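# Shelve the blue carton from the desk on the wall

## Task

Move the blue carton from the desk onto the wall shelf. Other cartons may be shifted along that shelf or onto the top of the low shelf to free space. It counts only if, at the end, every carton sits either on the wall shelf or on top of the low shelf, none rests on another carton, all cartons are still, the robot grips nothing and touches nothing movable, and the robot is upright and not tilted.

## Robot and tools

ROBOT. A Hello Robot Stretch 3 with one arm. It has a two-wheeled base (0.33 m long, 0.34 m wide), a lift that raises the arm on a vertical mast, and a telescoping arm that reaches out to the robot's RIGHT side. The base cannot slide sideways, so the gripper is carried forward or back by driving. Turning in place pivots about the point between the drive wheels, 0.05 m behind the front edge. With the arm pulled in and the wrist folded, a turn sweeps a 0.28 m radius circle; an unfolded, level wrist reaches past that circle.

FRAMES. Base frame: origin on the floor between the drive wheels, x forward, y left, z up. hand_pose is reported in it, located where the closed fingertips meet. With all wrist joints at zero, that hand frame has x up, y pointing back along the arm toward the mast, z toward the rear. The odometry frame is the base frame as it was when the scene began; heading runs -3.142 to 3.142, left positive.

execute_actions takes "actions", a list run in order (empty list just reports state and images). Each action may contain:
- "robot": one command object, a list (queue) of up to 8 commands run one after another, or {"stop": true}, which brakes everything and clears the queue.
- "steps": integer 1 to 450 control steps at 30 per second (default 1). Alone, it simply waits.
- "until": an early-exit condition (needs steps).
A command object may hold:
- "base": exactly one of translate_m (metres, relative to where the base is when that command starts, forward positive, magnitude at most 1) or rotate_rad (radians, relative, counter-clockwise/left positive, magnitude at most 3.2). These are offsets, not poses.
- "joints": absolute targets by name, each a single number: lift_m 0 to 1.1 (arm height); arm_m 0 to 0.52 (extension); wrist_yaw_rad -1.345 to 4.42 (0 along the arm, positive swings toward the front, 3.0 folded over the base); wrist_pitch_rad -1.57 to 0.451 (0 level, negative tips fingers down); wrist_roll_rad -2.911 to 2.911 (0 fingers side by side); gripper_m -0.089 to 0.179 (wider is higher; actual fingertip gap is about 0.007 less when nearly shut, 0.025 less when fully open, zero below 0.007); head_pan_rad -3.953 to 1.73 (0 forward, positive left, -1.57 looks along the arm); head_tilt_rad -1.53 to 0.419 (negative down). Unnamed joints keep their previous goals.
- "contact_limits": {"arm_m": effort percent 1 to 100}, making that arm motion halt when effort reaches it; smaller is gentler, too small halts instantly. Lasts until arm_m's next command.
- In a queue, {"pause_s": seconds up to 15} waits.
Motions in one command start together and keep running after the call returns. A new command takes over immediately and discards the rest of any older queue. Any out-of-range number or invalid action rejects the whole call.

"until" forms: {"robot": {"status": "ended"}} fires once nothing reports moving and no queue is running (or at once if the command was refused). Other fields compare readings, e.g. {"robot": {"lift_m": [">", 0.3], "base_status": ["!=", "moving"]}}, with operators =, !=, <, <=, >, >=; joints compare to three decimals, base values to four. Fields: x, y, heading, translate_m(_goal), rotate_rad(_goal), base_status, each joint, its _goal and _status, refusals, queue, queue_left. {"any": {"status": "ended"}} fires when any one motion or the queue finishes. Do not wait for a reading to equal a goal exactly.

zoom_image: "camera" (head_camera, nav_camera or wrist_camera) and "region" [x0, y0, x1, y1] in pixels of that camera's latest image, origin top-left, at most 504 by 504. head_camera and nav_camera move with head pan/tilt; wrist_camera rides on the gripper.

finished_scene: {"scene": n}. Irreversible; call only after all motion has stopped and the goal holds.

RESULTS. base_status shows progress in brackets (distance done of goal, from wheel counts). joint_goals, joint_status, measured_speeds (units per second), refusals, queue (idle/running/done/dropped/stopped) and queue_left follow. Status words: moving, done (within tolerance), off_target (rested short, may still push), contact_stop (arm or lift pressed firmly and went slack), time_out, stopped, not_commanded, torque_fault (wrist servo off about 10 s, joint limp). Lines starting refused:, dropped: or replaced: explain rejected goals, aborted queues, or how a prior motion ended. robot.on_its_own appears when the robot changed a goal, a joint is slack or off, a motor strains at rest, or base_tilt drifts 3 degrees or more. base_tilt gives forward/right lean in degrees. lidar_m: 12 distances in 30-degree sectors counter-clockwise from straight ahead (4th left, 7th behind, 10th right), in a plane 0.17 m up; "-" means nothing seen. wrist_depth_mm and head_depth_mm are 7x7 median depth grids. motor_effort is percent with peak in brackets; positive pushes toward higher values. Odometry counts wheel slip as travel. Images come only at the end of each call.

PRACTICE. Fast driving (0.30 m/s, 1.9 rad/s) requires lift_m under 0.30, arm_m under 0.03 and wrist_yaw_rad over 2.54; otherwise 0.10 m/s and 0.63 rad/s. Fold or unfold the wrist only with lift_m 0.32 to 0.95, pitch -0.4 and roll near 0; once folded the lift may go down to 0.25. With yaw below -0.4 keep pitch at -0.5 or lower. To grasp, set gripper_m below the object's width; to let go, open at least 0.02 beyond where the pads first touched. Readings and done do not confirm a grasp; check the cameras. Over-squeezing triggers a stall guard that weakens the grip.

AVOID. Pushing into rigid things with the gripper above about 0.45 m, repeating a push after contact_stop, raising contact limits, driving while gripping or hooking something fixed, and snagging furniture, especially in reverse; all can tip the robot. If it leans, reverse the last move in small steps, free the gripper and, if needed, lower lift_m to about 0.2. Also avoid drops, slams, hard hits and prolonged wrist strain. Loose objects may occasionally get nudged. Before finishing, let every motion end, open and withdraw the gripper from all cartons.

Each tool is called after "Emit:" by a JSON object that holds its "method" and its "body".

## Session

Emit:
{"method": "execute_actions", "body": {"actions": [{"robot":{"joints":{"head_pan_rad":-1.6,"head_tilt_rad":-0.3}},"steps":200,"until":{"robot":{"status":"ended"}}}]}}

Emit:
{"method": "execute_actions", "body": {"actions": [{"robot":{"joints":{"head_pan_rad":1.6,"head_tilt_rad":-0.3}},"steps":200,"until":{"robot":{"status":"ended"}}}]}}

Scene clock: 1.30 s.
robot.base_odometry: x=+0.000 y=+0.000 heading=+0.000 (m, m, rad; robot's odometry frame)
robot.turned_by_wheels: +0.000 (rad since the last result)
robot.turned_by_imu: +0.000 (rad since the last result)
robot.base_tilt: forward=-0.7 right=+0.2 (deg)
robot.lidar_m: 1.50 1.97 1.46 2.06 2.37 1.96 2.13 2.87 2.81 1.87 1.46 1.42
robot.head_depth_mm: 2470 2518 2631 2739 2759 2042 1572 / 2545 2619 2779 2915 2908 2083 1575 / 2688 2824 2927 3036 2987 2110 1593 / 2480 2592 2708 2768 2741 2076 1585 / 2142 2194 2294 2317 2389 2101 1598 / 1874 1898 1958 1989 2080 2016 1601 / 1650 1671 1723 1749 1810 1846 1623
robot.base_status: not_commanded
robot.joint_positions: lift_m=+0.335 arm_m=-0.002 wrist_yaw_rad=+2.865 wrist_pitch_rad=-0.508 wrist_roll_rad=+0.011 gripper_m=+0.037 head_pan_rad=-1.593 head_tilt_rad=-0.296
robot.joint_goals: lift_m=+0.335 arm_m=-0.002 wrist_yaw_rad=+2.865 wrist_pitch_rad=-0.508 wrist_roll_rad=+0.011 gripper_m=+0.037 head_pan_rad=-1.600 head_tilt_rad=-0.300
robot.joint_status: lift_m=not_commanded arm_m=not_commanded wrist_yaw_rad=not_commanded wrist_pitch_rad=not_commanded wrist_roll_rad=not_commanded gripper_m=not_commanded head_pan_rad=done head_tilt_rad=done
robot.measured_speeds: translate_m=+0.000 rotate_rad=+0.000 lift_m=+0.000 arm_m=+0.000 wrist_yaw_rad=+0.000 wrist_pitch_rad=+0.000 wrist_roll_rad=+0.000 head_pan_rad=+0.000 head_tilt_rad=+0.000
robot: refusals=0 queue=done queue_left=0
robot.motor_effort: left_wheel=+0(0) right_wheel=+0(1) lift_m=+40(40) arm_m=+0(1) wrist_yaw_rad=+0(0) wrist_pitch_rad=+4(4) wrist_roll_rad=+0(0) gripper_m=+1(1) head_pan_rad=-4(40) head_tilt_rad=-2(25) (%)
robot.hand_pose: x=+0.0368 y=+0.0614 z=+0.3278 quat_wxyz=(+0.271, +0.706, +0.080, +0.650) (m; robot's base frame)
robot.wrist_depth_mm: - - - - - - - / - - - - - - - / 861 879 863 858 865 849 853 / 702 - 701 694 708 701 687 / 585 - 613 586 602 598 588 / 504 518 - 513 519 508 509 / 458 - - 463 451 450 448
pictures: head_camera (sideways: a quarter turn clockwise sets it upright), nav_camera (sideways: a quarter turn counterclockwise sets it upright), wrist_camera
camera_calibration (this result's frames):
head_camera: T_world_to_cam=[[0.0388643, 0.256178, -0.965848, 1.27572], [0.997301, -0.0702047, 0.021509, -0.0303911], [-0.062297, -0.964077, -0.258215, 0.295361], [0, 0, 0, 1]] pos_world=[-0.00087088, -0.0441955, 1.30907]
nav_camera: T_world_to_cam=[[-0.0475019, -0.248535, 0.967457, -1.2126], [-0.997921, 0.0540324, -0.0351171, 0.103619], [-0.0435462, -0.967115, -0.250585, 0.288958], [0, 0, 0, 1]] pos_world=[0.0583859, -0.0275157, 1.24918]
wrist_camera: T_world_to_cam=[[0.963975, -0.265341, -0.0186182, -0.0092037], [-0.185078, -0.618814, -0.763423, 0.326571], [0.191046, 0.739367, -0.64563, 0.32925], [0, 0, 0, 1]] pos_world=[0.00641116, -0.043792, 0.461715]
Images, in order (width x height): head_camera 896x504, nav_camera 672x504, wrist_camera 644x364.

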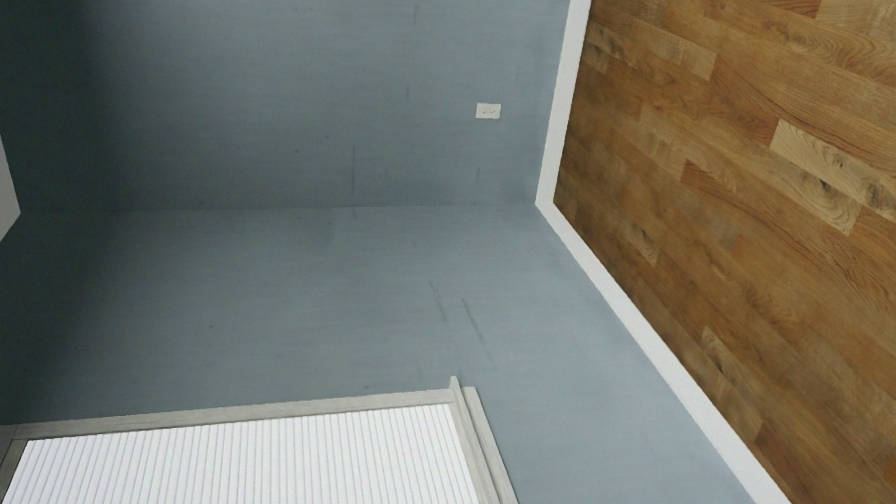

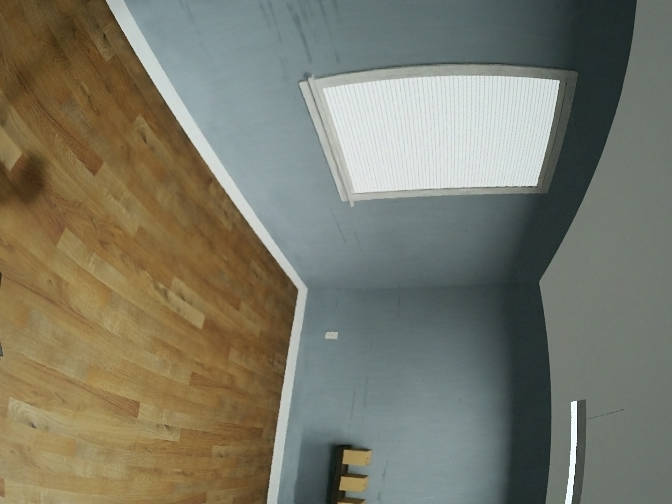

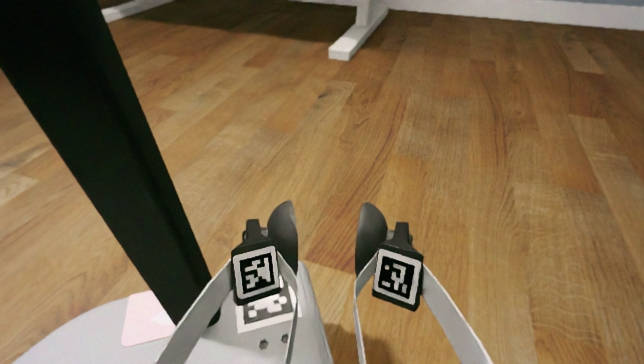

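Scene clock: 3.20 s.
robot.base_odometry: x=+0.000 y=+0.000 heading=+0.000 (m, m, rad; robot's odometry frame)
robot.turned_by_wheels: +0.000 (rad since the last result)
robot.turned_by_imu: +0.000 (rad since the last result)
robot.base_tilt: forward=-0.7 right=+0.2 (deg)
robot.lidar_m: 1.49 1.97 1.46 2.06 2.36 1.96 2.13 2.86 2.81 1.88 1.45 1.42
robot.head_depth_mm: 1676 1747 1822 1879 1334 1883 1557 / 1777 1838 1931 2026 1432 2068 1580 / 1904 1935 2085 2120 1551 2051 1580 / 2012 2092 2211 2195 1704 2102 1597 / 2122 2260 2362 1780 2540 2120 1598 / 2285 2457 2572 2654 2263 2124 1597 / 2503 2568 2702 2749 2743 2114 1614
robot.base_status: not_commanded
robot.joint_positions: lift_m=+0.335 arm_m=-0.002 wrist_yaw_rad=+2.865 wrist_pitch_rad=-0.508 wrist_roll_rad=+0.011 gripper_m=+0.037 head_pan_rad=+1.593 head_tilt_rad=-0.296
robot.joint_goals: lift_m=+0.335 arm_m=-0.002 wrist_yaw_rad=+2.865 wrist_pitch_rad=-0.508 wrist_roll_rad=+0.011 gripper_m=+0.037 head_pan_rad=+1.600 head_tilt_rad=-0.300
robot.joint_status: lift_m=not_commanded arm_m=not_commanded wrist_yaw_rad=not_commanded wrist_pitch_rad=not_commanded wrist_roll_rad=not_commanded gripper_m=not_commanded head_pan_rad=done head_tilt_rad=done
robot.measured_speeds: translate_m=+0.000 rotate_rad=+0.000 lift_m=+0.000 arm_m=+0.000 wrist_yaw_rad=+0.000 wrist_pitch_rad=+0.000 wrist_roll_rad=+0.000 head_pan_rad=+0.000 head_tilt_rad=+0.000
robot: refusals=0 queue=done queue_left=0
robot.motor_effort: left_wheel=+0(1) right_wheel=+1(1) lift_m=+40(40) arm_m=-1(0) wrist_yaw_rad=+0(0) wrist_pitch_rad=+4(4) wrist_roll_rad=+0(0) gripper_m=+0(0) head_pan_rad=+3(39) head_tilt_rad=-3(4) (%)
robot.hand_pose: x=+0.0368 y=+0.0614 z=+0.3278 quat_wxyz=(+0.271, +0.706, +0.080, +0.650) (m; robot's base frame)
robot.wrist_depth_mm: - - - - - - - / - - - - - - - / 843 879 860 831 856 845 853 / 701 - 693 700 692 709 698 / 583 - 615 593 602 585 590 / 514 519 - 513 523 510 513 / 460 - - 456 449 449 448
pictures: head_camera (sideways: a quarter turn clockwise sets it upright), nav_camera (sideways: a quarter turn counterclockwise sets it upright), wrist_camera
camera_calibration (this result's frames):
head_camera: T_world_to_cam=[[-0.0275748, -0.257702, -0.965831, 1.27611], [-0.999422, 0.02634, 0.0215058, -0.0182069], [0.0198979, 0.965865, -0.258279, 0.294943], [0, 0, 0, 1]] pos_world=[0.0111233, 0.0444595, 1.30907]
nav_camera: T_world_to_cam=[[0.0365398, 0.250445, 0.967441, -1.21309], [0.999332, -0.0101569, -0.0351149, 0.0914329], [0.00103181, 0.968077, -0.250649, 0.28877], [0, 0, 0, 1]] pos_world=[-0.0473437, 0.0251894, 1.24918]
wrist_camera: T_world_to_cam=[[0.963975, -0.265341, -0.0186183, -0.00920364], [-0.185078, -0.618814, -0.763423, 0.326571], [0.191046, 0.739367, -0.64563, 0.32925], [0, 0, 0, 1]] pos_world=[0.00641117, -0.043792, 0.461715]
Images, in order (width x height): head_camera 896x504, nav_camera 672x504, wrist_camera 644x364.

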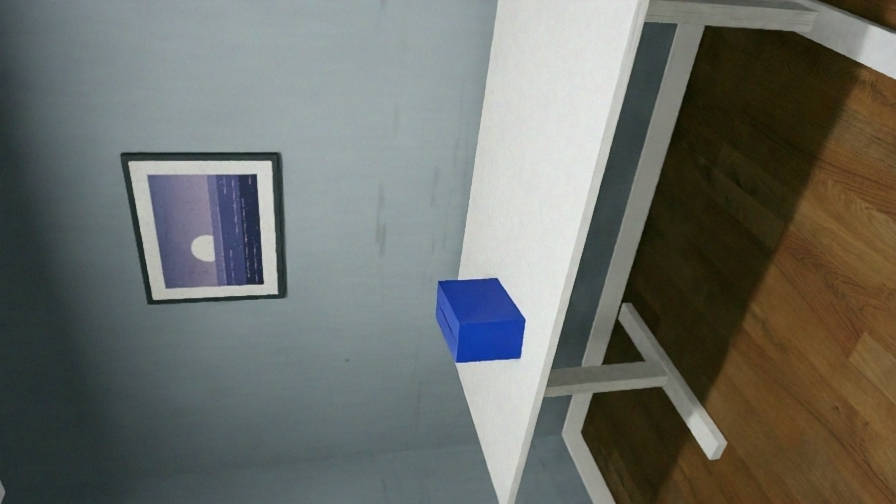

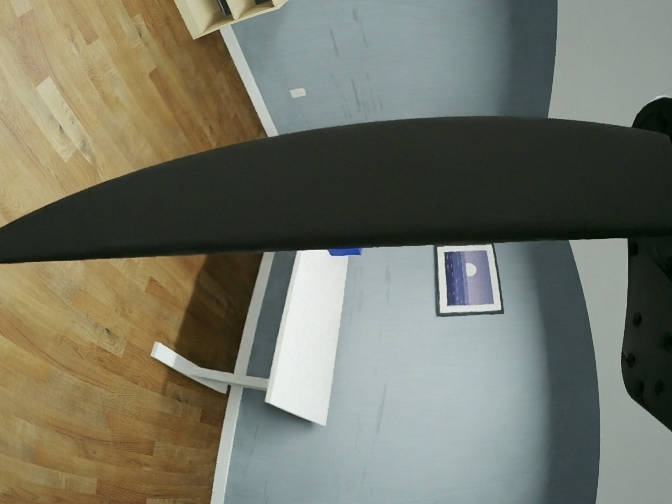

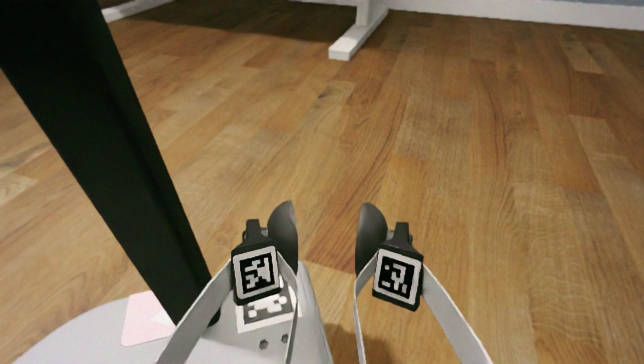

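Emit:
{"method": "execute_actions", "body": {"actions": [{"robot":{"joints":{"head_pan_rad":-2.3,"head_tilt_rad":-0.2}},"steps":200,"until":{"robot":{"status":"ended"}}}]}}

Scene clock: 7.63 s.
robot.base_odometry: x=+0.000 y=+0.000 heading=+0.000 (m, m, rad; robot's odometry frame)
robot.turned_by_wheels: +0.000 (rad since the last result)
robot.turned_by_imu: +0.000 (rad since the last result)
robot.base_tilt: forward=-0.7 right=+0.2 (deg)
robot.lidar_m: 1.49 1.97 1.47 2.05 2.36 1.96 2.12 2.86 2.81 1.88 1.45 1.42
robot.head_depth_mm: 2623 2807 2887 3007 3055 2340 1719 / 2598 2721 2821 2878 3017 2325 1729 / 2572 2741 2780 2821 2968 2382 1751 / 2563 2670 2759 2811 2868 2400 1740 / 2535 2621 2691 2764 2893 2450 1771 / 2498 2568 2649 2735 2778 2459 1759 / 2449 2532 2596 2661 2746 2408 1784
robot.base_status: not_commanded
robot.joint_positions: lift_m=+0.335 arm_m=-0.002 wrist_yaw_rad=+2.865 wrist_pitch_rad=-0.508 wrist_roll_rad=+0.011 gripper_m=+0.037 head_pan_rad=-2.293 head_tilt_rad=-0.211
robot.joint_goals: lift_m=+0.335 arm_m=-0.002 wrist_yaw_rad=+2.865 wrist_pitch_rad=-0.508 wrist_roll_rad=+0.011 gripper_m=+0.037 head_pan_rad=-2.300 head_tilt_rad=-0.200
robot.joint_status: lift_m=not_commanded arm_m=not_commanded wrist_yaw_rad=not_commanded wrist_pitch_rad=not_commanded wrist_roll_rad=not_commanded gripper_m=not_commanded head_pan_rad=done head_tilt_rad=done
robot.measured_speeds: translate_m=+0.000 rotate_rad=+0.000 lift_m=+0.000 arm_m=+0.000 wrist_yaw_rad=+0.000 wrist_pitch_rad=+0.000 wrist_roll_rad=+0.000 head_pan_rad=+0.000 head_tilt_rad=+0.000
robot: refusals=0 queue=done queue_left=0
robot.motor_effort: left_wheel=+0(0) right_wheel=+1(1) lift_m=+40(40) arm_m=-1(1) wrist_yaw_rad=+0(0) wrist_pitch_rad=+4(4) wrist_roll_rad=+0(0) gripper_m=+0(1) head_pan_rad=-4(40) head_tilt_rad=+6(18) (%)
robot.hand_pose: x=+0.0368 y=+0.0614 z=+0.3278 quat_wxyz=(+0.271, +0.706, +0.080, +0.650) (m; robot's base frame)
robot.wrist_depth_mm: - - - - - - - / - - - - - - - / 862 875 857 852 876 840 856 / 713 - 703 700 689 706 710 / 582 - 613 596 602 588 587 / 507 513 - 504 514 503 510 / 462 - - 462 448 447 449
pictures: head_camera (sideways: a quarter turn clockwise sets it upright), nav_camera (sideways: a quarter turn counterclockwise sets it upright), wrist_camera
camera_calibration (this result's frames):
head_camera: T_world_to_cam=[[0.140005, 0.108717, -0.984164, 1.29906], [0.718871, -0.694675, 0.025527, -0.0339263], [-0.680899, -0.711061, -0.175411, 0.191357], [0, 0, 0, 1]] pos_world=[-0.0271917, -0.0287309, 1.31292]
nav_camera: T_world_to_cam=[[-0.141615, -0.0972238, 0.985136, -1.23515], [-0.730489, 0.681883, -0.0377134, 0.105372], [-0.668081, -0.724971, -0.167586, 0.184735], [0, 0, 0, 1]] pos_world=[0.0254757, -0.0580092, 1.25172]
wrist_camera: T_world_to_cam=[[0.963975, -0.265341, -0.0186183, -0.00920367], [-0.185078, -0.618814, -0.763423, 0.326571], [0.191046, 0.739367, -0.64563, 0.32925], [0, 0, 0, 1]] pos_world=[0.00641117, -0.043792, 0.461715]
Images, in order (width x height): head_camera 896x504, nav_camera 672x504, wrist_camera 644x364.

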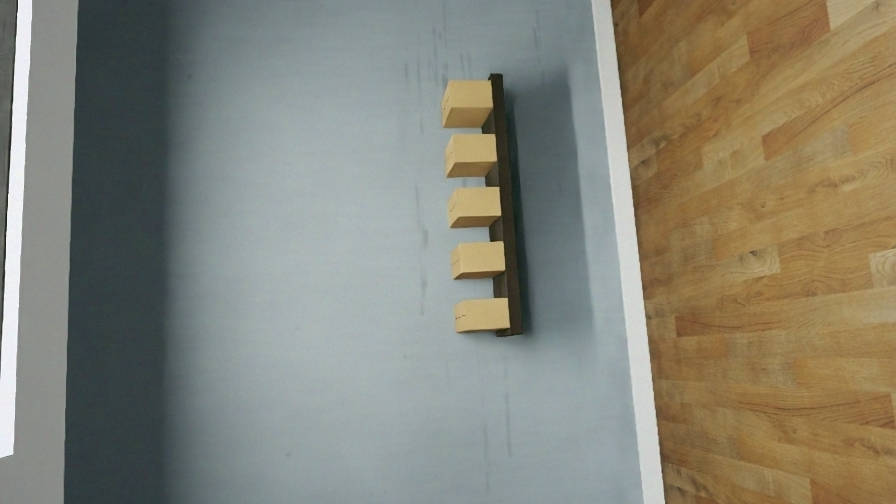

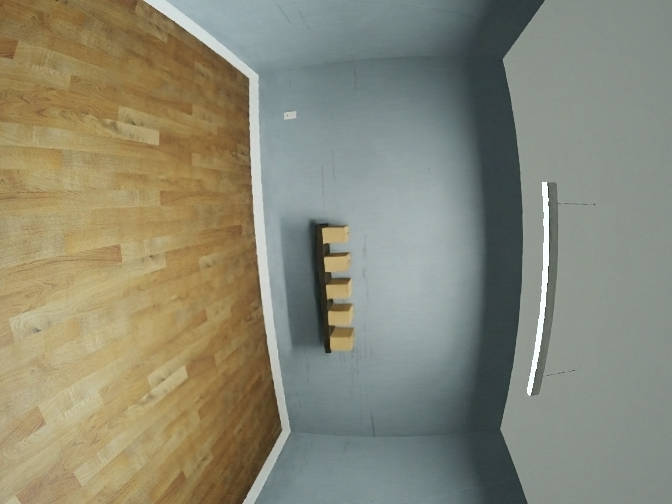

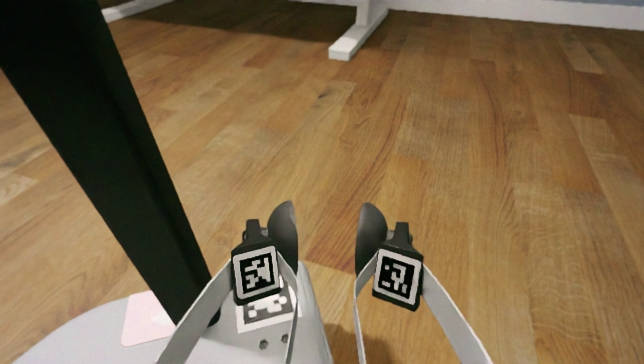

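Emit:
{"method": "execute_actions", "body": {"actions": [{"robot":[{"joints":{"lift_m":0.28}},{"base":{"rotate_rad":-2.182}},{"base":{"translate_m":1.0}},{"base":{"translate_m":0.62}},{"base":{"rotate_rad":1.571}},{"base":{"translate_m":0.15}},{"joints":{"lift_m":0.7,"head_pan_rad":-1.9,"head_tilt_rad":-0.6,"wrist_pitch_rad":-0.4}},{"joints":{"wrist_yaw_rad":0,"gripper_m":-0.03}}],"steps":450,"until":{"robot":{"status":"ended"}}},{"steps":450,"until":{"robot":{"status":"ended"}}},{"robot":{"joints":{"wrist_pitch_rad":0}},"steps":90,"until":{"robot":{"status":"ended"}}}]}}

Scene clock: 37.10 s.
robot.base_odometry: x=-0.807 y=-1.413 heading=-0.611 (m, m, rad; robot's odometry frame)
robot.turned_by_wheels: -0.611 (rad since the last result)
robot.turned_by_imu: -0.605 (rad since the last result)
robot.base_tilt: forward=-0.7 right=+0.2 (deg)
robot.lidar_m: 1.28 1.33 1.82 3.08 3.49 2.16 2.47 1.71 1.24 1.20 1.25 1.33
robot.head_depth_mm: 1223 1351 1337 1738 1870 1508 1248 / 1178 1290 1306 1339 1789 1501 1253 / 1125 1229 1285 1199 1702 1511 1246 / 1076 1179 1256 1205 1627 1508 1260 / 1031 1131 1201 1107 1548 1520 1281 / 996 1088 1179 1301 1458 1547 1264 / 962 1043 1135 1247 1374 1477 1261
robot.base_status: done (translate_m +0.1500 of +0.1500)
robot.joint_positions: lift_m=+0.700 arm_m=-0.002 wrist_yaw_rad=+0.002 wrist_pitch_rad=-0.027 wrist_roll_rad=+0.011 gripper_m=-0.029 head_pan_rad=-1.907 head_tilt_rad=-0.592
robot.joint_goals: lift_m=+0.700 arm_m=-0.002 wrist_yaw_rad=+0.000 wrist_pitch_rad=+0.000 wrist_roll_rad=+0.011 gripper_m=-0.030 head_pan_rad=-1.900 head_tilt_rad=-0.600
robot.joint_status: lift_m=done arm_m=not_commanded wrist_yaw_rad=done wrist_pitch_rad=done wrist_roll_rad=not_commanded gripper_m=done head_pan_rad=done head_tilt_rad=done
robot.measured_speeds: translate_m=+0.000 rotate_rad=+0.000 lift_m=+0.000 arm_m=+0.000 wrist_yaw_rad=+0.000 wrist_pitch_rad=+0.000 wrist_roll_rad=+0.000 head_pan_rad=+0.000 head_tilt_rad=+0.000
robot: refusals=0 queue=done queue_left=0
robot.motor_effort: left_wheel=-4(18) right_wheel=+4(14) lift_m=+55(58) arm_m=-1(1) wrist_yaw_rad=-3(2) wrist_pitch_rad=+8(8) wrist_roll_rad=+0(0) gripper_m=-11(86) head_pan_rad=+3(22) head_tilt_rad=-5(31) (%)
robot.hand_pose: x=-0.0209 y=-0.3982 z=+0.8072 quat_wxyz=(+0.704, +0.011, -0.710, -0.009) (m; robot's base frame)
robot.wrist_depth_mm: 897 906 892 901 893 894 911 / 942 936 931 941 916 950 932 / 988 982 975 977 773 740 727 / - - - - 761 738 730 / - - - - - - - / - - - - - - - / - - - - - - -
pictures: head_camera (sideways: a quarter turn clockwise sets it upright), nav_camera (sideways: a quarter turn counterclockwise sets it upright), wrist_camera
camera_calibration (this result's frames):
head_camera: T_world_to_cam=[[0.205534, 0.487164, -0.84878, 1.12194], [0.92533, -0.379108, 0.00647907, -0.0103793], [-0.318622, -0.786733, -0.528707, 0.648922], [0, 0, 0, 1]] pos_world=[-0.0142324, -0.0399774, 1.29544]
nav_camera: T_world_to_cam=[[-0.211647, -0.477974, 0.852494, -1.06157], [-0.929378, 0.368335, -0.0242179, 0.0889998], [-0.302428, -0.797415, -0.522175, 0.643968], [0, 0, 0, 1]] pos_world=[0.0527895, -0.0266763, 1.2434]
wrist_camera: T_world_to_cam=[[-0.999749, -0.0185812, -0.0125434, -0.014299], [0.00815639, 0.219694, -0.975535, 0.906609], [0.0208823, -0.975392, -0.219487, -0.0407453], [0, 0, 0, 1]] pos_world=[-0.0208392, -0.239185, 0.875306]
Images, in order (width x height): head_camera 896x504, nav_camera 672x504, wrist_camera 644x364.

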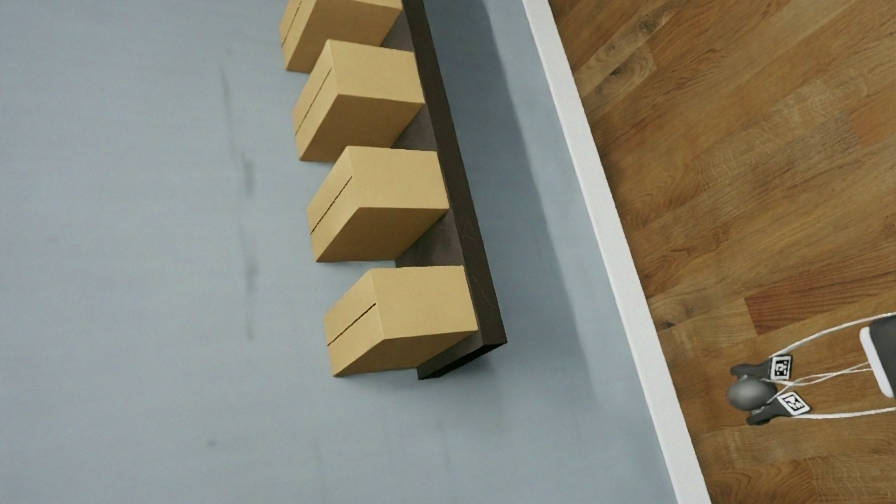

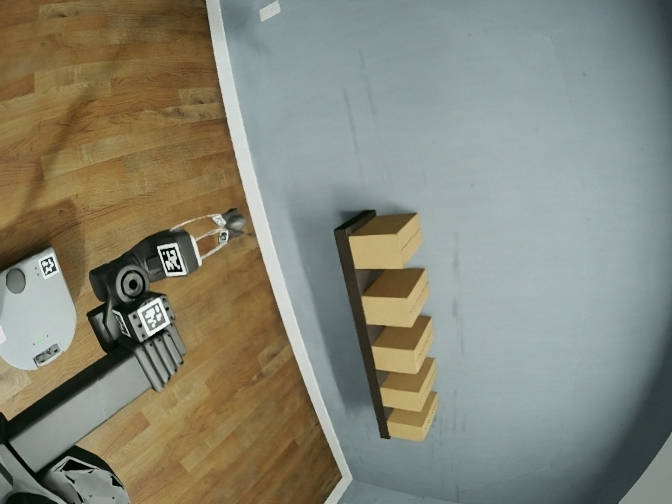

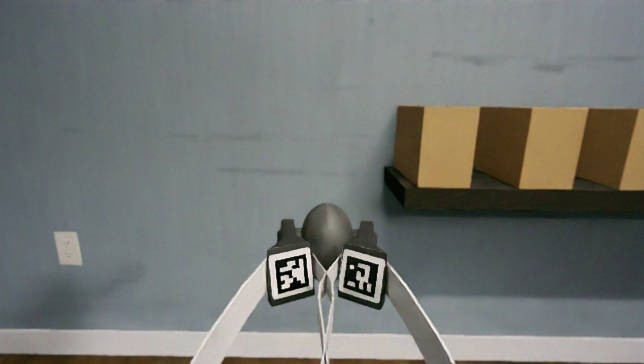

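Emit:
{"method": "execute_actions", "body": {"actions": [{"robot":[{"base":{"rotate_rad":-1.571}},{"base":{"translate_m":0.19}},{"base":{"rotate_rad":1.571}},{"joints":{"lift_m":0.65,"wrist_yaw_rad":-0.3,"arm_m":0.5,"head_pan_rad":-1.7}},{"base":{"translate_m":-0.2}}],"steps":450,"until":{"robot":{"status":"ended"}}},{"steps":450,"until":{"robot":{"status":"ended"}}}]}}

Scene clock: 57.63 s.
robot.base_odometry: x=-1.079 y=-1.454 heading=-0.611 (m, m, rad; robot's odometry frame)
robot.turned_by_wheels: +0.000 (rad since the last result)
robot.turned_by_imu: +0.002 (rad since the last result)
robot.base_tilt: forward=-0.7 right=+0.3 (deg)
robot.lidar_m: 1.48 1.54 2.11 3.23 2.79 2.04 2.26 1.44 1.05 1.01 1.05 1.43
robot.head_depth_mm: 895 992 1080 1001 1408 1498 1244 / 881 970 1066 910 1376 1494 1279 / 868 947 1032 908 1328 1471 1233 / 851 928 1030 897 1319 1433 1258 / 831 909 1003 1101 1302 1404 1261 / 815 891 983 1093 1226 1390 1259 / 803 874 962 1062 1196 1353 1262
robot.base_status: done (translate_m -0.2000 of -0.2000)
robot.joint_positions: lift_m=+0.650 arm_m=+0.500 wrist_yaw_rad=-0.299 wrist_pitch_rad=-0.025 wrist_roll_rad=+0.011 gripper_m=-0.029 head_pan_rad=-1.707 head_tilt_rad=-0.593
robot.joint_goals: lift_m=+0.650 arm_m=+0.500 wrist_yaw_rad=-0.300 wrist_pitch_rad=+0.000 wrist_roll_rad=+0.011 gripper_m=-0.030 head_pan_rad=-1.700 head_tilt_rad=-0.600
robot.joint_status: lift_m=done arm_m=done wrist_yaw_rad=done wrist_pitch_rad=done wrist_roll_rad=not_commanded gripper_m=done head_pan_rad=done head_tilt_rad=done
robot.measured_speeds: translate_m=+0.000 rotate_rad=+0.000 lift_m=+0.000 arm_m=+0.000 wrist_yaw_rad=+0.000 wrist_pitch_rad=+0.000 wrist_roll_rad=+0.000 head_pan_rad=+0.000 head_tilt_rad=+0.000
robot: refusals=0 queue=done queue_left=0
robot.motor_effort: left_wheel=-2(10) right_wheel=+3(9) lift_m=+25(55) arm_m=+5(5) wrist_yaw_rad=-2(3) wrist_pitch_rad=+8(8) wrist_roll_rad=+0(0) gripper_m=-10(10) head_pan_rad=+2(16) head_tilt_rad=-4(4) (%)
robot.hand_pose: x=-0.0967 y=-0.8888 z=+0.7586 quat_wxyz=(+0.694, -0.097, -0.704, -0.114) (m; robot's base frame)
robot.wrist_depth_mm: 215 229 245 259 126 86 65 / 221 234 254 245 128 87 66 / 229 242 262 254 130 88 66 / 236 253 270 262 132 89 67 / 244 260 282 - 134 90 67 / 252 268 244 220 128 91 68 / 262 273 191 191 151 92 69
pictures: head_camera (sideways: a quarter turn clockwise sets it upright), nav_camera (sideways: a quarter turn counterclockwise sets it upright), wrist_camera
camera_calibration (this result's frames):
head_camera: T_world_to_cam=[[0.10464, 0.518606, -0.848586, 1.12231], [0.982221, -0.187615, 0.00645982, -0.0107013], [-0.155857, -0.834175, -0.529018, 0.648334], [0, 0, 0, 1]] pos_world=[-0.00587993, -0.0432188, 1.29542]
nav_camera: T_world_to_cam=[[-0.112458, -0.510816, 0.852303, -1.06193], [-0.984046, 0.176259, -0.0242029, 0.0893137], [-0.137863, -0.841427, -0.522488, 0.643371], [0, 0, 0, 1]] pos_world=[0.0571632, -0.0168421, 1.2434]
wrist_camera: T_world_to_cam=[[-0.960349, 0.278521, -0.0125156, 0.168089], [0.0724135, 0.20583, -0.975905, 0.961773], [-0.269234, -0.938115, -0.217838, -0.524522], [0, 0, 0, 1]] pos_world=[-0.0494408, -0.736841, 0.826442]
Images, in order (width x height): head_camera 896x504, nav_camera 672x504, wrist_camera 644x364.

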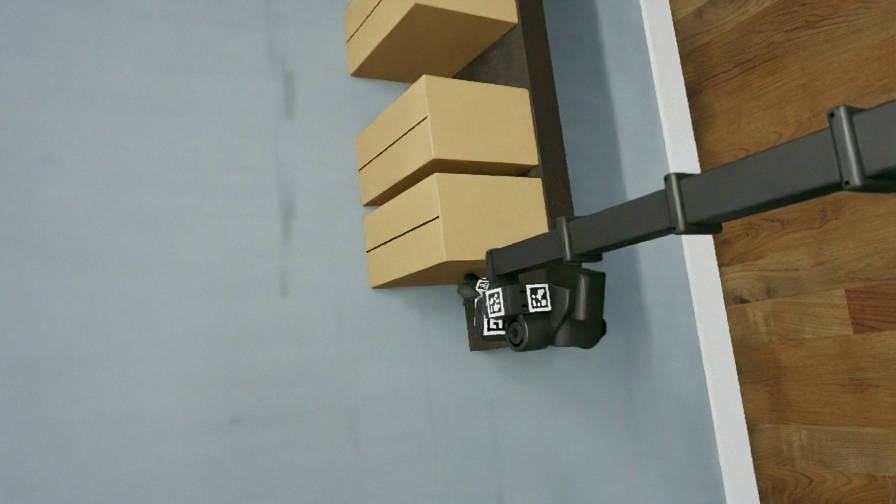

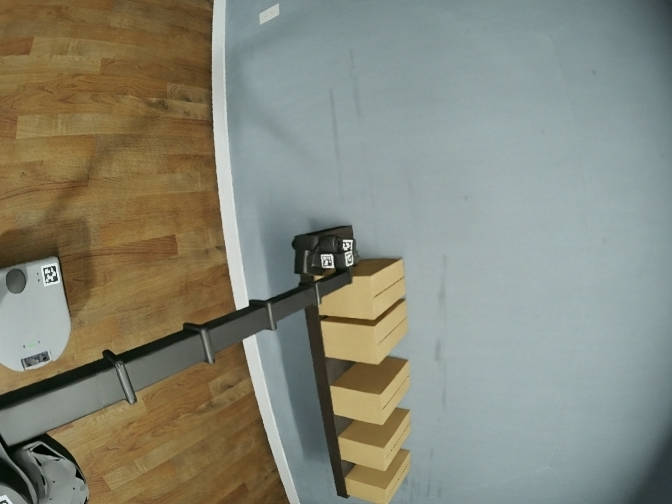

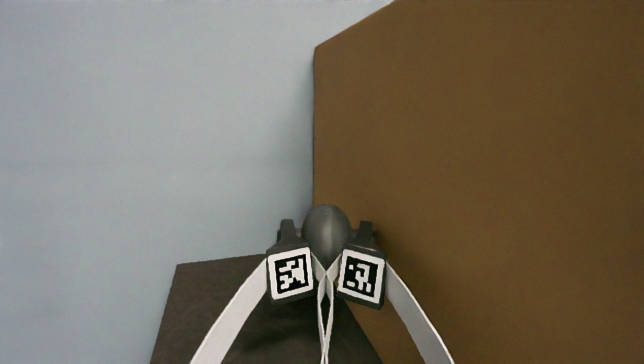

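Same state as in scene 1; continuing the push the same way.

Emit:
{"method": "execute_actions", "body": {"actions": [{"robot":[{"base":{"translate_m":-0.15}},{"base":{"translate_m":0.04}},{"joints":{"arm_m":0.0,"lift_m":0.7}}],"steps":450,"until":{"robot":{"status":"ended"}}}]}}

Scene clock: 67.80 s.
robot.base_odometry: x=-1.170 y=-1.391 heading=-0.611 (m, m, rad; robot's odometry frame)
robot.turned_by_wheels: +0.000 (rad since the last result)
robot.turned_by_imu: +0.001 (rad since the last result)
robot.base_tilt: forward=-0.8 right=+0.1 (deg)
robot.lidar_m: 1.59 1.65 2.26 3.71 2.72 1.95 2.16 1.44 1.05 1.01 1.05 1.44
robot.head_depth_mm: 895 985 1091 933 1409 1499 1251 / 882 967 1062 916 1375 1481 1253 / 865 950 1035 894 1333 1466 1275 / 845 927 1025 1015 1003 1439 1291 / 833 907 1000 1086 996 1412 1255 / 819 896 976 1069 1004 1391 1258 / 804 876 957 1060 1188 1349 1267
robot.base_status: done (translate_m +0.0400 of +0.0400)
robot.joint_positions: lift_m=+0.700 arm_m=+0.000 wrist_yaw_rad=-0.299 wrist_pitch_rad=-0.025 wrist_roll_rad=+0.011 gripper_m=-0.029 head_pan_rad=-1.707 head_tilt_rad=-0.593
robot.joint_goals: lift_m=+0.700 arm_m=+0.000 wrist_yaw_rad=-0.300 wrist_pitch_rad=+0.000 wrist_roll_rad=+0.011 gripper_m=-0.030 head_pan_rad=-1.700 head_tilt_rad=-0.600
robot.joint_status: lift_m=done arm_m=done wrist_yaw_rad=done wrist_pitch_rad=done wrist_roll_rad=not_commanded gripper_m=done head_pan_rad=done head_tilt_rad=done
robot.measured_speeds: translate_m=+0.000 rotate_rad=+0.000 lift_m=+0.000 arm_m=+0.000 wrist_yaw_rad=+0.000 wrist_pitch_rad=+0.000 wrist_roll_rad=+0.000 head_pan_rad=+0.000 head_tilt_rad=+0.000
robot: refusals=0 queue=done queue_left=0
robot.motor_effort: left_wheel=-4(8) right_wheel=+4(10) lift_m=+54(58) arm_m=-6(7) wrist_yaw_rad=-1(6) wrist_pitch_rad=+8(8) wrist_roll_rad=+0(0) gripper_m=-10(10) head_pan_rad=+3(3) head_tilt_rad=-3(4) (%)
robot.hand_pose: x=-0.0968 y=-0.3895 z=+0.8077 quat_wxyz=(+0.694, -0.097, -0.704, -0.114) (m; robot's base frame)
robot.wrist_depth_mm: 612 640 693 750 801 886 990 / 626 668 726 799 851 955 - / 650 689 745 541 596 679 760 / 661 706 756 568 613 701 794 / 695 548 547 - 965 - - / 719 777 831 944 - - - / 748 786 873 964 - - -
pictures: head_camera (sideways: a quarter turn clockwise sets it upright), nav_camera (sideways: a quarter turn counterclockwise sets it upright), wrist_camera
camera_calibration (this result's frames):
head_camera: T_world_to_cam=[[0.104579, 0.518626, -0.848581, 1.1223], [0.982244, -0.187498, 0.00645937, -0.0107009], [-0.155757, -0.834189, -0.529025, 0.648343], [0, 0, 0, 1]] pos_world=[-0.00587476, -0.0432202, 1.29542]
nav_camera: T_world_to_cam=[[-0.112398, -0.510836, 0.852299, -1.06192], [-0.984067, 0.176141, -0.0242025, 0.0893134], [-0.137762, -0.841439, -0.522495, 0.64338], [0, 0, 0, 1]] pos_world=[0.0571653, -0.0168355, 1.2434]
wrist_camera: T_world_to_cam=[[-0.960228, 0.278937, -0.0125124, 0.0297082], [0.072454, 0.205642, -0.975942, 0.906866], [-0.269653, -0.938033, -0.217673, -0.0456129], [0, 0, 0, 1]] pos_world=[-0.0494791, -0.237563, 0.875491]
Images, in order (width x height): head_camera 896x504, nav_camera 672x504, wrist_camera 644x364.

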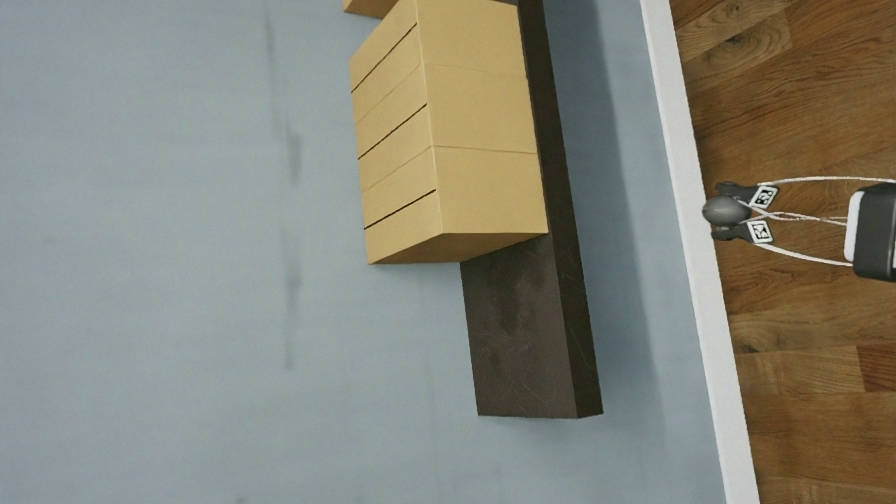

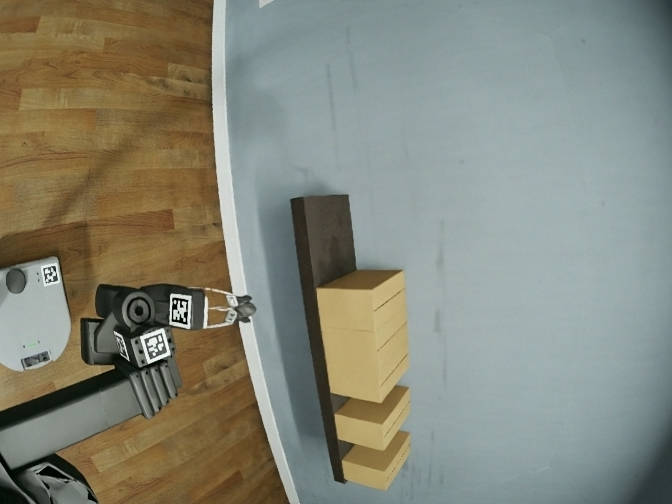

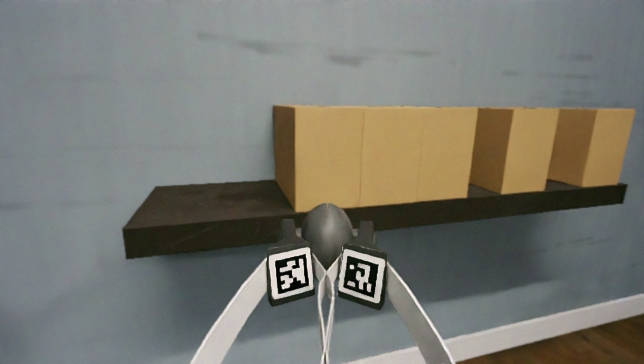

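Emit:
{"method": "execute_actions", "body": {"actions": [{"robot":[{"joints":{"wrist_pitch_rad":-0.4,"wrist_yaw_rad":0}},{"joints":{"wrist_yaw_rad":3.0}},{"joints":{"lift_m":0.27}},{"base":{"translate_m":-0.87}},{"base":{"rotate_rad":1.571}},{"base":{"translate_m":1.0}},{"base":{"translate_m":1.0}},{"base":{"rotate_rad":1.571}}],"steps":450,"until":{"robot":{"status":"ended"}}},{"steps":450,"until":{"robot":{"status":"ended"}}},{"robot":[{"joints":{"lift_m":0.9,"head_pan_rad":-1.57,"head_tilt_rad":-0.5}},{"joints":{"wrist_yaw_rad":0,"gripper_m":0.179}},{"joints":{"wrist_pitch_rad":-1.57,"lift_m":1.05}}],"steps":450,"until":{"robot":{"status":"ended"}}}]}}

Scene clock: 111.07 s.
robot.base_odometry: x=-0.735 y=+0.747 heading=+2.531 (m, m, rad; robot's odometry frame)
robot.turned_by_wheels: +3.142 (rad since the last result)
robot.turned_by_imu: +3.147 (rad since the last result)
robot.base_tilt: forward=-0.8 right=+0.1 (deg)
robot.lidar_m: 0.92 1.04 1.43 3.00 3.09 2.55 2.42 2.49 1.43 1.74 1.37 1.35
robot.head_depth_mm: 1500 1615 - - - - - / 1481 1610 1715 - - - - / 1476 1587 1716 - - - - / 1447 1580 1717 - - - - / 1438 1570 1699 1115 1947 1621 1337 / 1428 1555 1694 1262 1948 1643 1330 / 1419 1534 1674 1349 1533 1595 1336
robot.base_status: done (rotate_rad +1.5709 of +1.5710)
robot.joint_positions: lift_m=+1.050 arm_m=+0.000 wrist_yaw_rad=+0.002 wrist_pitch_rad=-1.557 wrist_roll_rad=+0.011 gripper_m=+0.179 head_pan_rad=-1.577 head_tilt_rad=-0.508
robot.joint_goals: lift_m=+1.050 arm_m=+0.000 wrist_yaw_rad=+0.000 wrist_pitch_rad=-1.570 wrist_roll_rad=+0.011 gripper_m=+0.179 head_pan_rad=-1.570 head_tilt_rad=-0.500
robot.joint_status: lift_m=done arm_m=done wrist_yaw_rad=done wrist_pitch_rad=done wrist_roll_rad=not_commanded gripper_m=done head_pan_rad=done head_tilt_rad=done
robot.measured_speeds: translate_m=+0.000 rotate_rad=+0.000 lift_m=+0.000 arm_m=+0.000 wrist_yaw_rad=+0.000 wrist_pitch_rad=+0.000 wrist_roll_rad=+0.000 head_pan_rad=+0.000 head_tilt_rad=+0.000
robot: refusals=0 queue=done queue_left=0
robot.motor_effort: left_wheel=-4(16) right_wheel=+4(15) lift_m=+55(57) arm_m=-6(6) wrist_yaw_rad=-3(1) wrist_pitch_rad=-3(8) wrist_roll_rad=+0(0) gripper_m=+1(81) head_pan_rad=+2(14) head_tilt_rad=+4(16) (%)
robot.hand_pose: x=-0.0217 y=-0.1247 z=+0.9317 quat_wxyz=(+0.501, +0.495, -0.505, -0.499) (m; robot's base frame)
robot.wrist_depth_mm: - - - - - 988 - / - - - - - - - / - - - - - - - / - - - - - - - / - - - - - - - / - - - - - - - / - - - - - - -
pictures: head_camera (sideways: a quarter turn clockwise sets it upright), nav_camera (sideways: a quarter turn counterclockwise sets it upright), wrist_camera
camera_calibration (this result's frames):
head_camera: T_world_to_cam=[[0.0361052, 0.453771, -0.890387, 1.17724], [0.998254, -0.0580509, 0.0108946, -0.0165736], [-0.0467442, -0.889226, -0.455074, 0.551456], [0, 0, 0, 1]] pos_world=[-0.000182518, -0.0447906, 1.29933]
nav_camera: T_world_to_cam=[[-0.0448644, -0.446767, 0.893525, -1.1161], [-0.998602, 0.0450879, -0.0275963, 0.0938232], [-0.027958, -0.893514, -0.448165, 0.545994], [0, 0, 0, 1]] pos_world=[0.0588835, -0.0150154, 1.24455]
wrist_camera: T_world_to_cam=[[-0.999816, 0.0103778, -0.016148, -0.00146742], [0.00730735, 0.983686, 0.179745, -0.0131367], [0.01775, 0.179594, -0.983581, 1.10921], [0, 0, 0, 1]] pos_world=[-0.0210597, -0.186271, 1.09334]
Images, in order (width x height): head_camera 896x504, nav_camera 672x504, wrist_camera 644x364.

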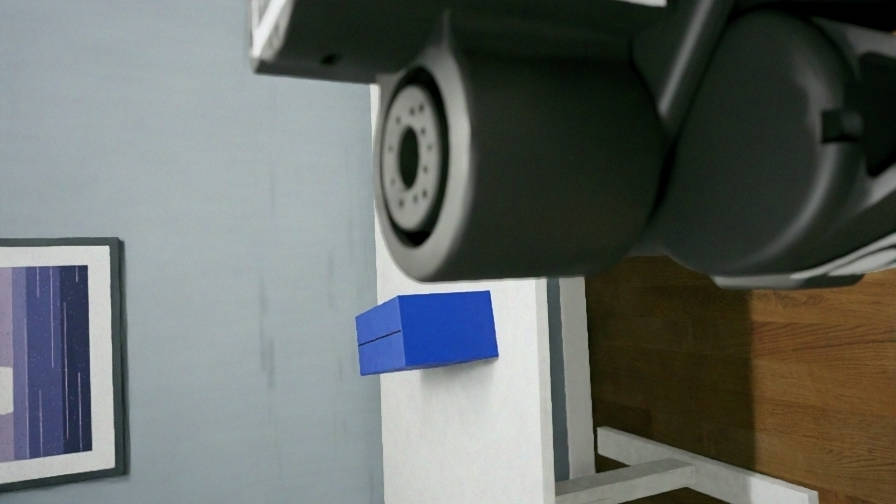

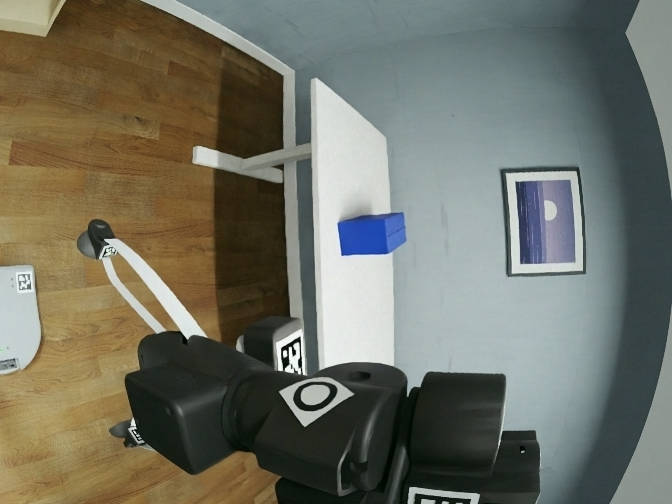

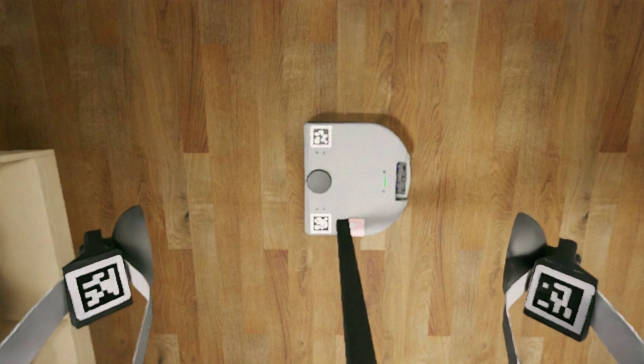

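Emit:
{"method": "execute_actions", "body": {"actions": [{"robot":[{"joints":{"lift_m":1.1}},{"base":{"rotate_rad":-1.571}},{"base":{"translate_m":0.55}},{"base":{"rotate_rad":1.571}},{"base":{"translate_m":0.1}},{"joints":{"arm_m":0.5,"head_tilt_rad":-0.85}}],"steps":450,"until":{"robot":{"status":"ended"}}},{"steps":450,"until":{"robot":{"status":"ended"}}}]}}

Scene clock: 136.13 s.
robot.base_odometry: x=-0.501 y=+1.255 heading=+2.531 (m, m, rad; robot's odometry frame)
robot.turned_by_wheels: +0.000 (rad since the last result)
robot.turned_by_imu: +0.003 (rad since the last result)
robot.base_tilt: forward=-0.6 right=+0.3 (deg)
robot.lidar_m: 1.21 0.95 1.34 3.54 3.60 2.64 2.52 1.06 1.24 1.19 0.83 1.25
robot.head_depth_mm: 1044 1167 990 794 678 1287 1125 / 1036 1160 991 794 678 1283 1127 / 1029 1157 996 778 680 1293 1131 / - 1159 677 665 680 1286 1133 / 1014 1160 703 726 685 1297 1138 / 1008 1143 992 797 679 1290 1123 / 1003 1148 990 796 665 1264 1135
robot.base_status: done (translate_m +0.1000 of +0.1000)
robot.joint_positions: lift_m=+1.100 arm_m=+0.500 wrist_yaw_rad=+0.001 wrist_pitch_rad=-1.558 wrist_roll_rad=+0.011 gripper_m=+0.179 head_pan_rad=-1.577 head_tilt_rad=-0.840
robot.joint_goals: lift_m=+1.100 arm_m=+0.500 wrist_yaw_rad=+0.000 wrist_pitch_rad=-1.570 wrist_roll_rad=+0.011 gripper_m=+0.179 head_pan_rad=-1.570 head_tilt_rad=-0.850
robot.joint_status: lift_m=done arm_m=done wrist_yaw_rad=done wrist_pitch_rad=done wrist_roll_rad=not_commanded gripper_m=done head_pan_rad=done head_tilt_rad=done
robot.measured_speeds: translate_m=+0.000 rotate_rad=+0.000 lift_m=+0.000 arm_m=+0.000 wrist_yaw_rad=+0.000 wrist_pitch_rad=+0.000 wrist_roll_rad=+0.000 head_pan_rad=+0.000 head_tilt_rad=+0.000
robot: refusals=0 queue=done queue_left=0
robot.motor_effort: left_wheel=-4(12) right_wheel=+4(8) lift_m=+54(57) arm_m=+6(6) wrist_yaw_rad=-1(3) wrist_pitch_rad=-2(3) wrist_roll_rad=+0(0) gripper_m=+0(1) head_pan_rad=+3(3) head_tilt_rad=-6(28) (%)
robot.hand_pose: x=-0.0216 y=-0.6236 z=+0.9817 quat_wxyz=(+0.501, +0.494, -0.505, -0.500) (m; robot's base frame)
robot.wrist_depth_mm: 392 391 223 220 386 387 384 / 407 405 228 228 400 394 395 / 422 417 236 235 411 411 405 / 435 431 246 243 428 424 420 / 450 444 438 250 439 438 437 / 461 463 458 259 457 455 450 / - - - 268 - - -
pictures: head_camera (sideways: a quarter turn clockwise sets it upright), nav_camera (sideways: a quarter turn counterclockwise sets it upright), wrist_camera
camera_calibration (this result's frames):
head_camera: T_world_to_cam=[[0.0375588, 0.719238, -0.693748, 0.920886], [0.998268, -0.0584589, -0.00656165, 0.0061533], [-0.0452752, -0.6923, -0.720188, 0.89634], [0, 0, 0, 1]] pos_world=[-0.000148061, -0.0414399, 1.28444]
nav_camera: T_world_to_cam=[[-0.0463287, -0.713639, 0.69898, -0.862472], [-0.998575, 0.0516485, -0.0134542, 0.0754027], [-0.0264998, -0.698607, -0.715015, 0.89314], [0, 0, 0, 1]] pos_world=[0.0590061, 0.00456603, 1.24247]
wrist_camera: T_world_to_cam=[[-0.999798, 0.0119616, -0.0161326, 0.00552363], [0.00884631, 0.983454, 0.180944, 0.467396], [0.01803, 0.180765, -0.983361, 1.24856], [0, 0, 0, 1]] pos_world=[-0.0211239, -0.685425, 1.1433]
Images, in order (width x height): head_camera 896x504, nav_camera 672x504, wrist_camera 644x364.

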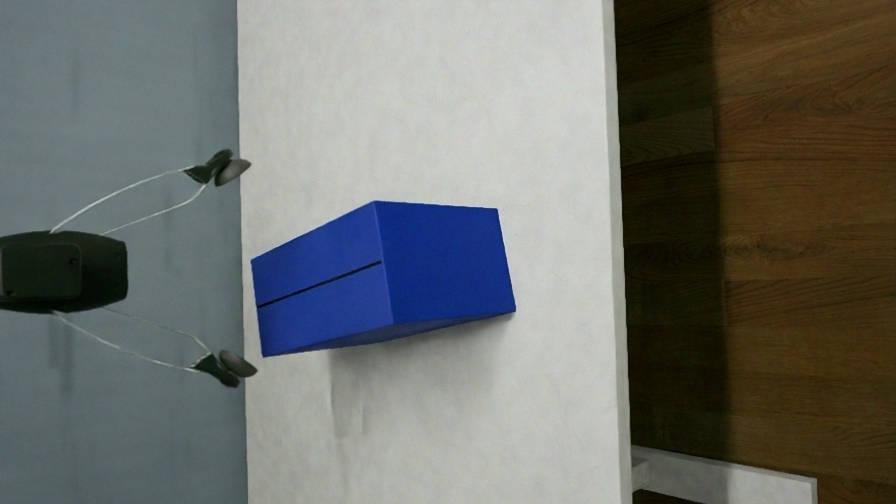

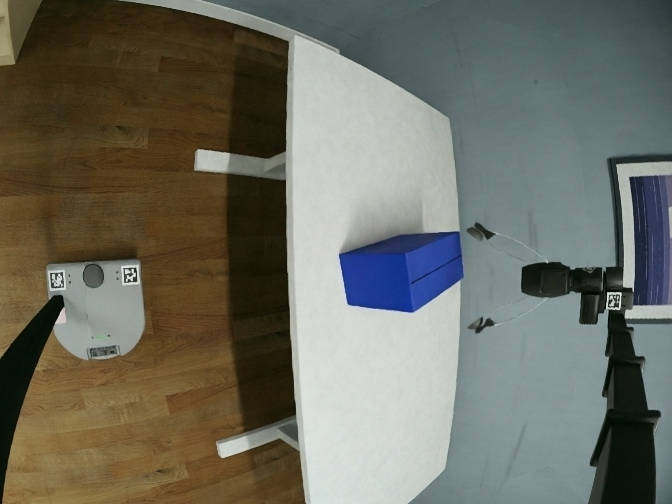

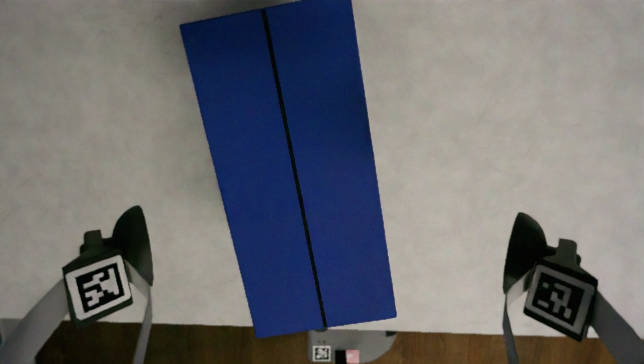

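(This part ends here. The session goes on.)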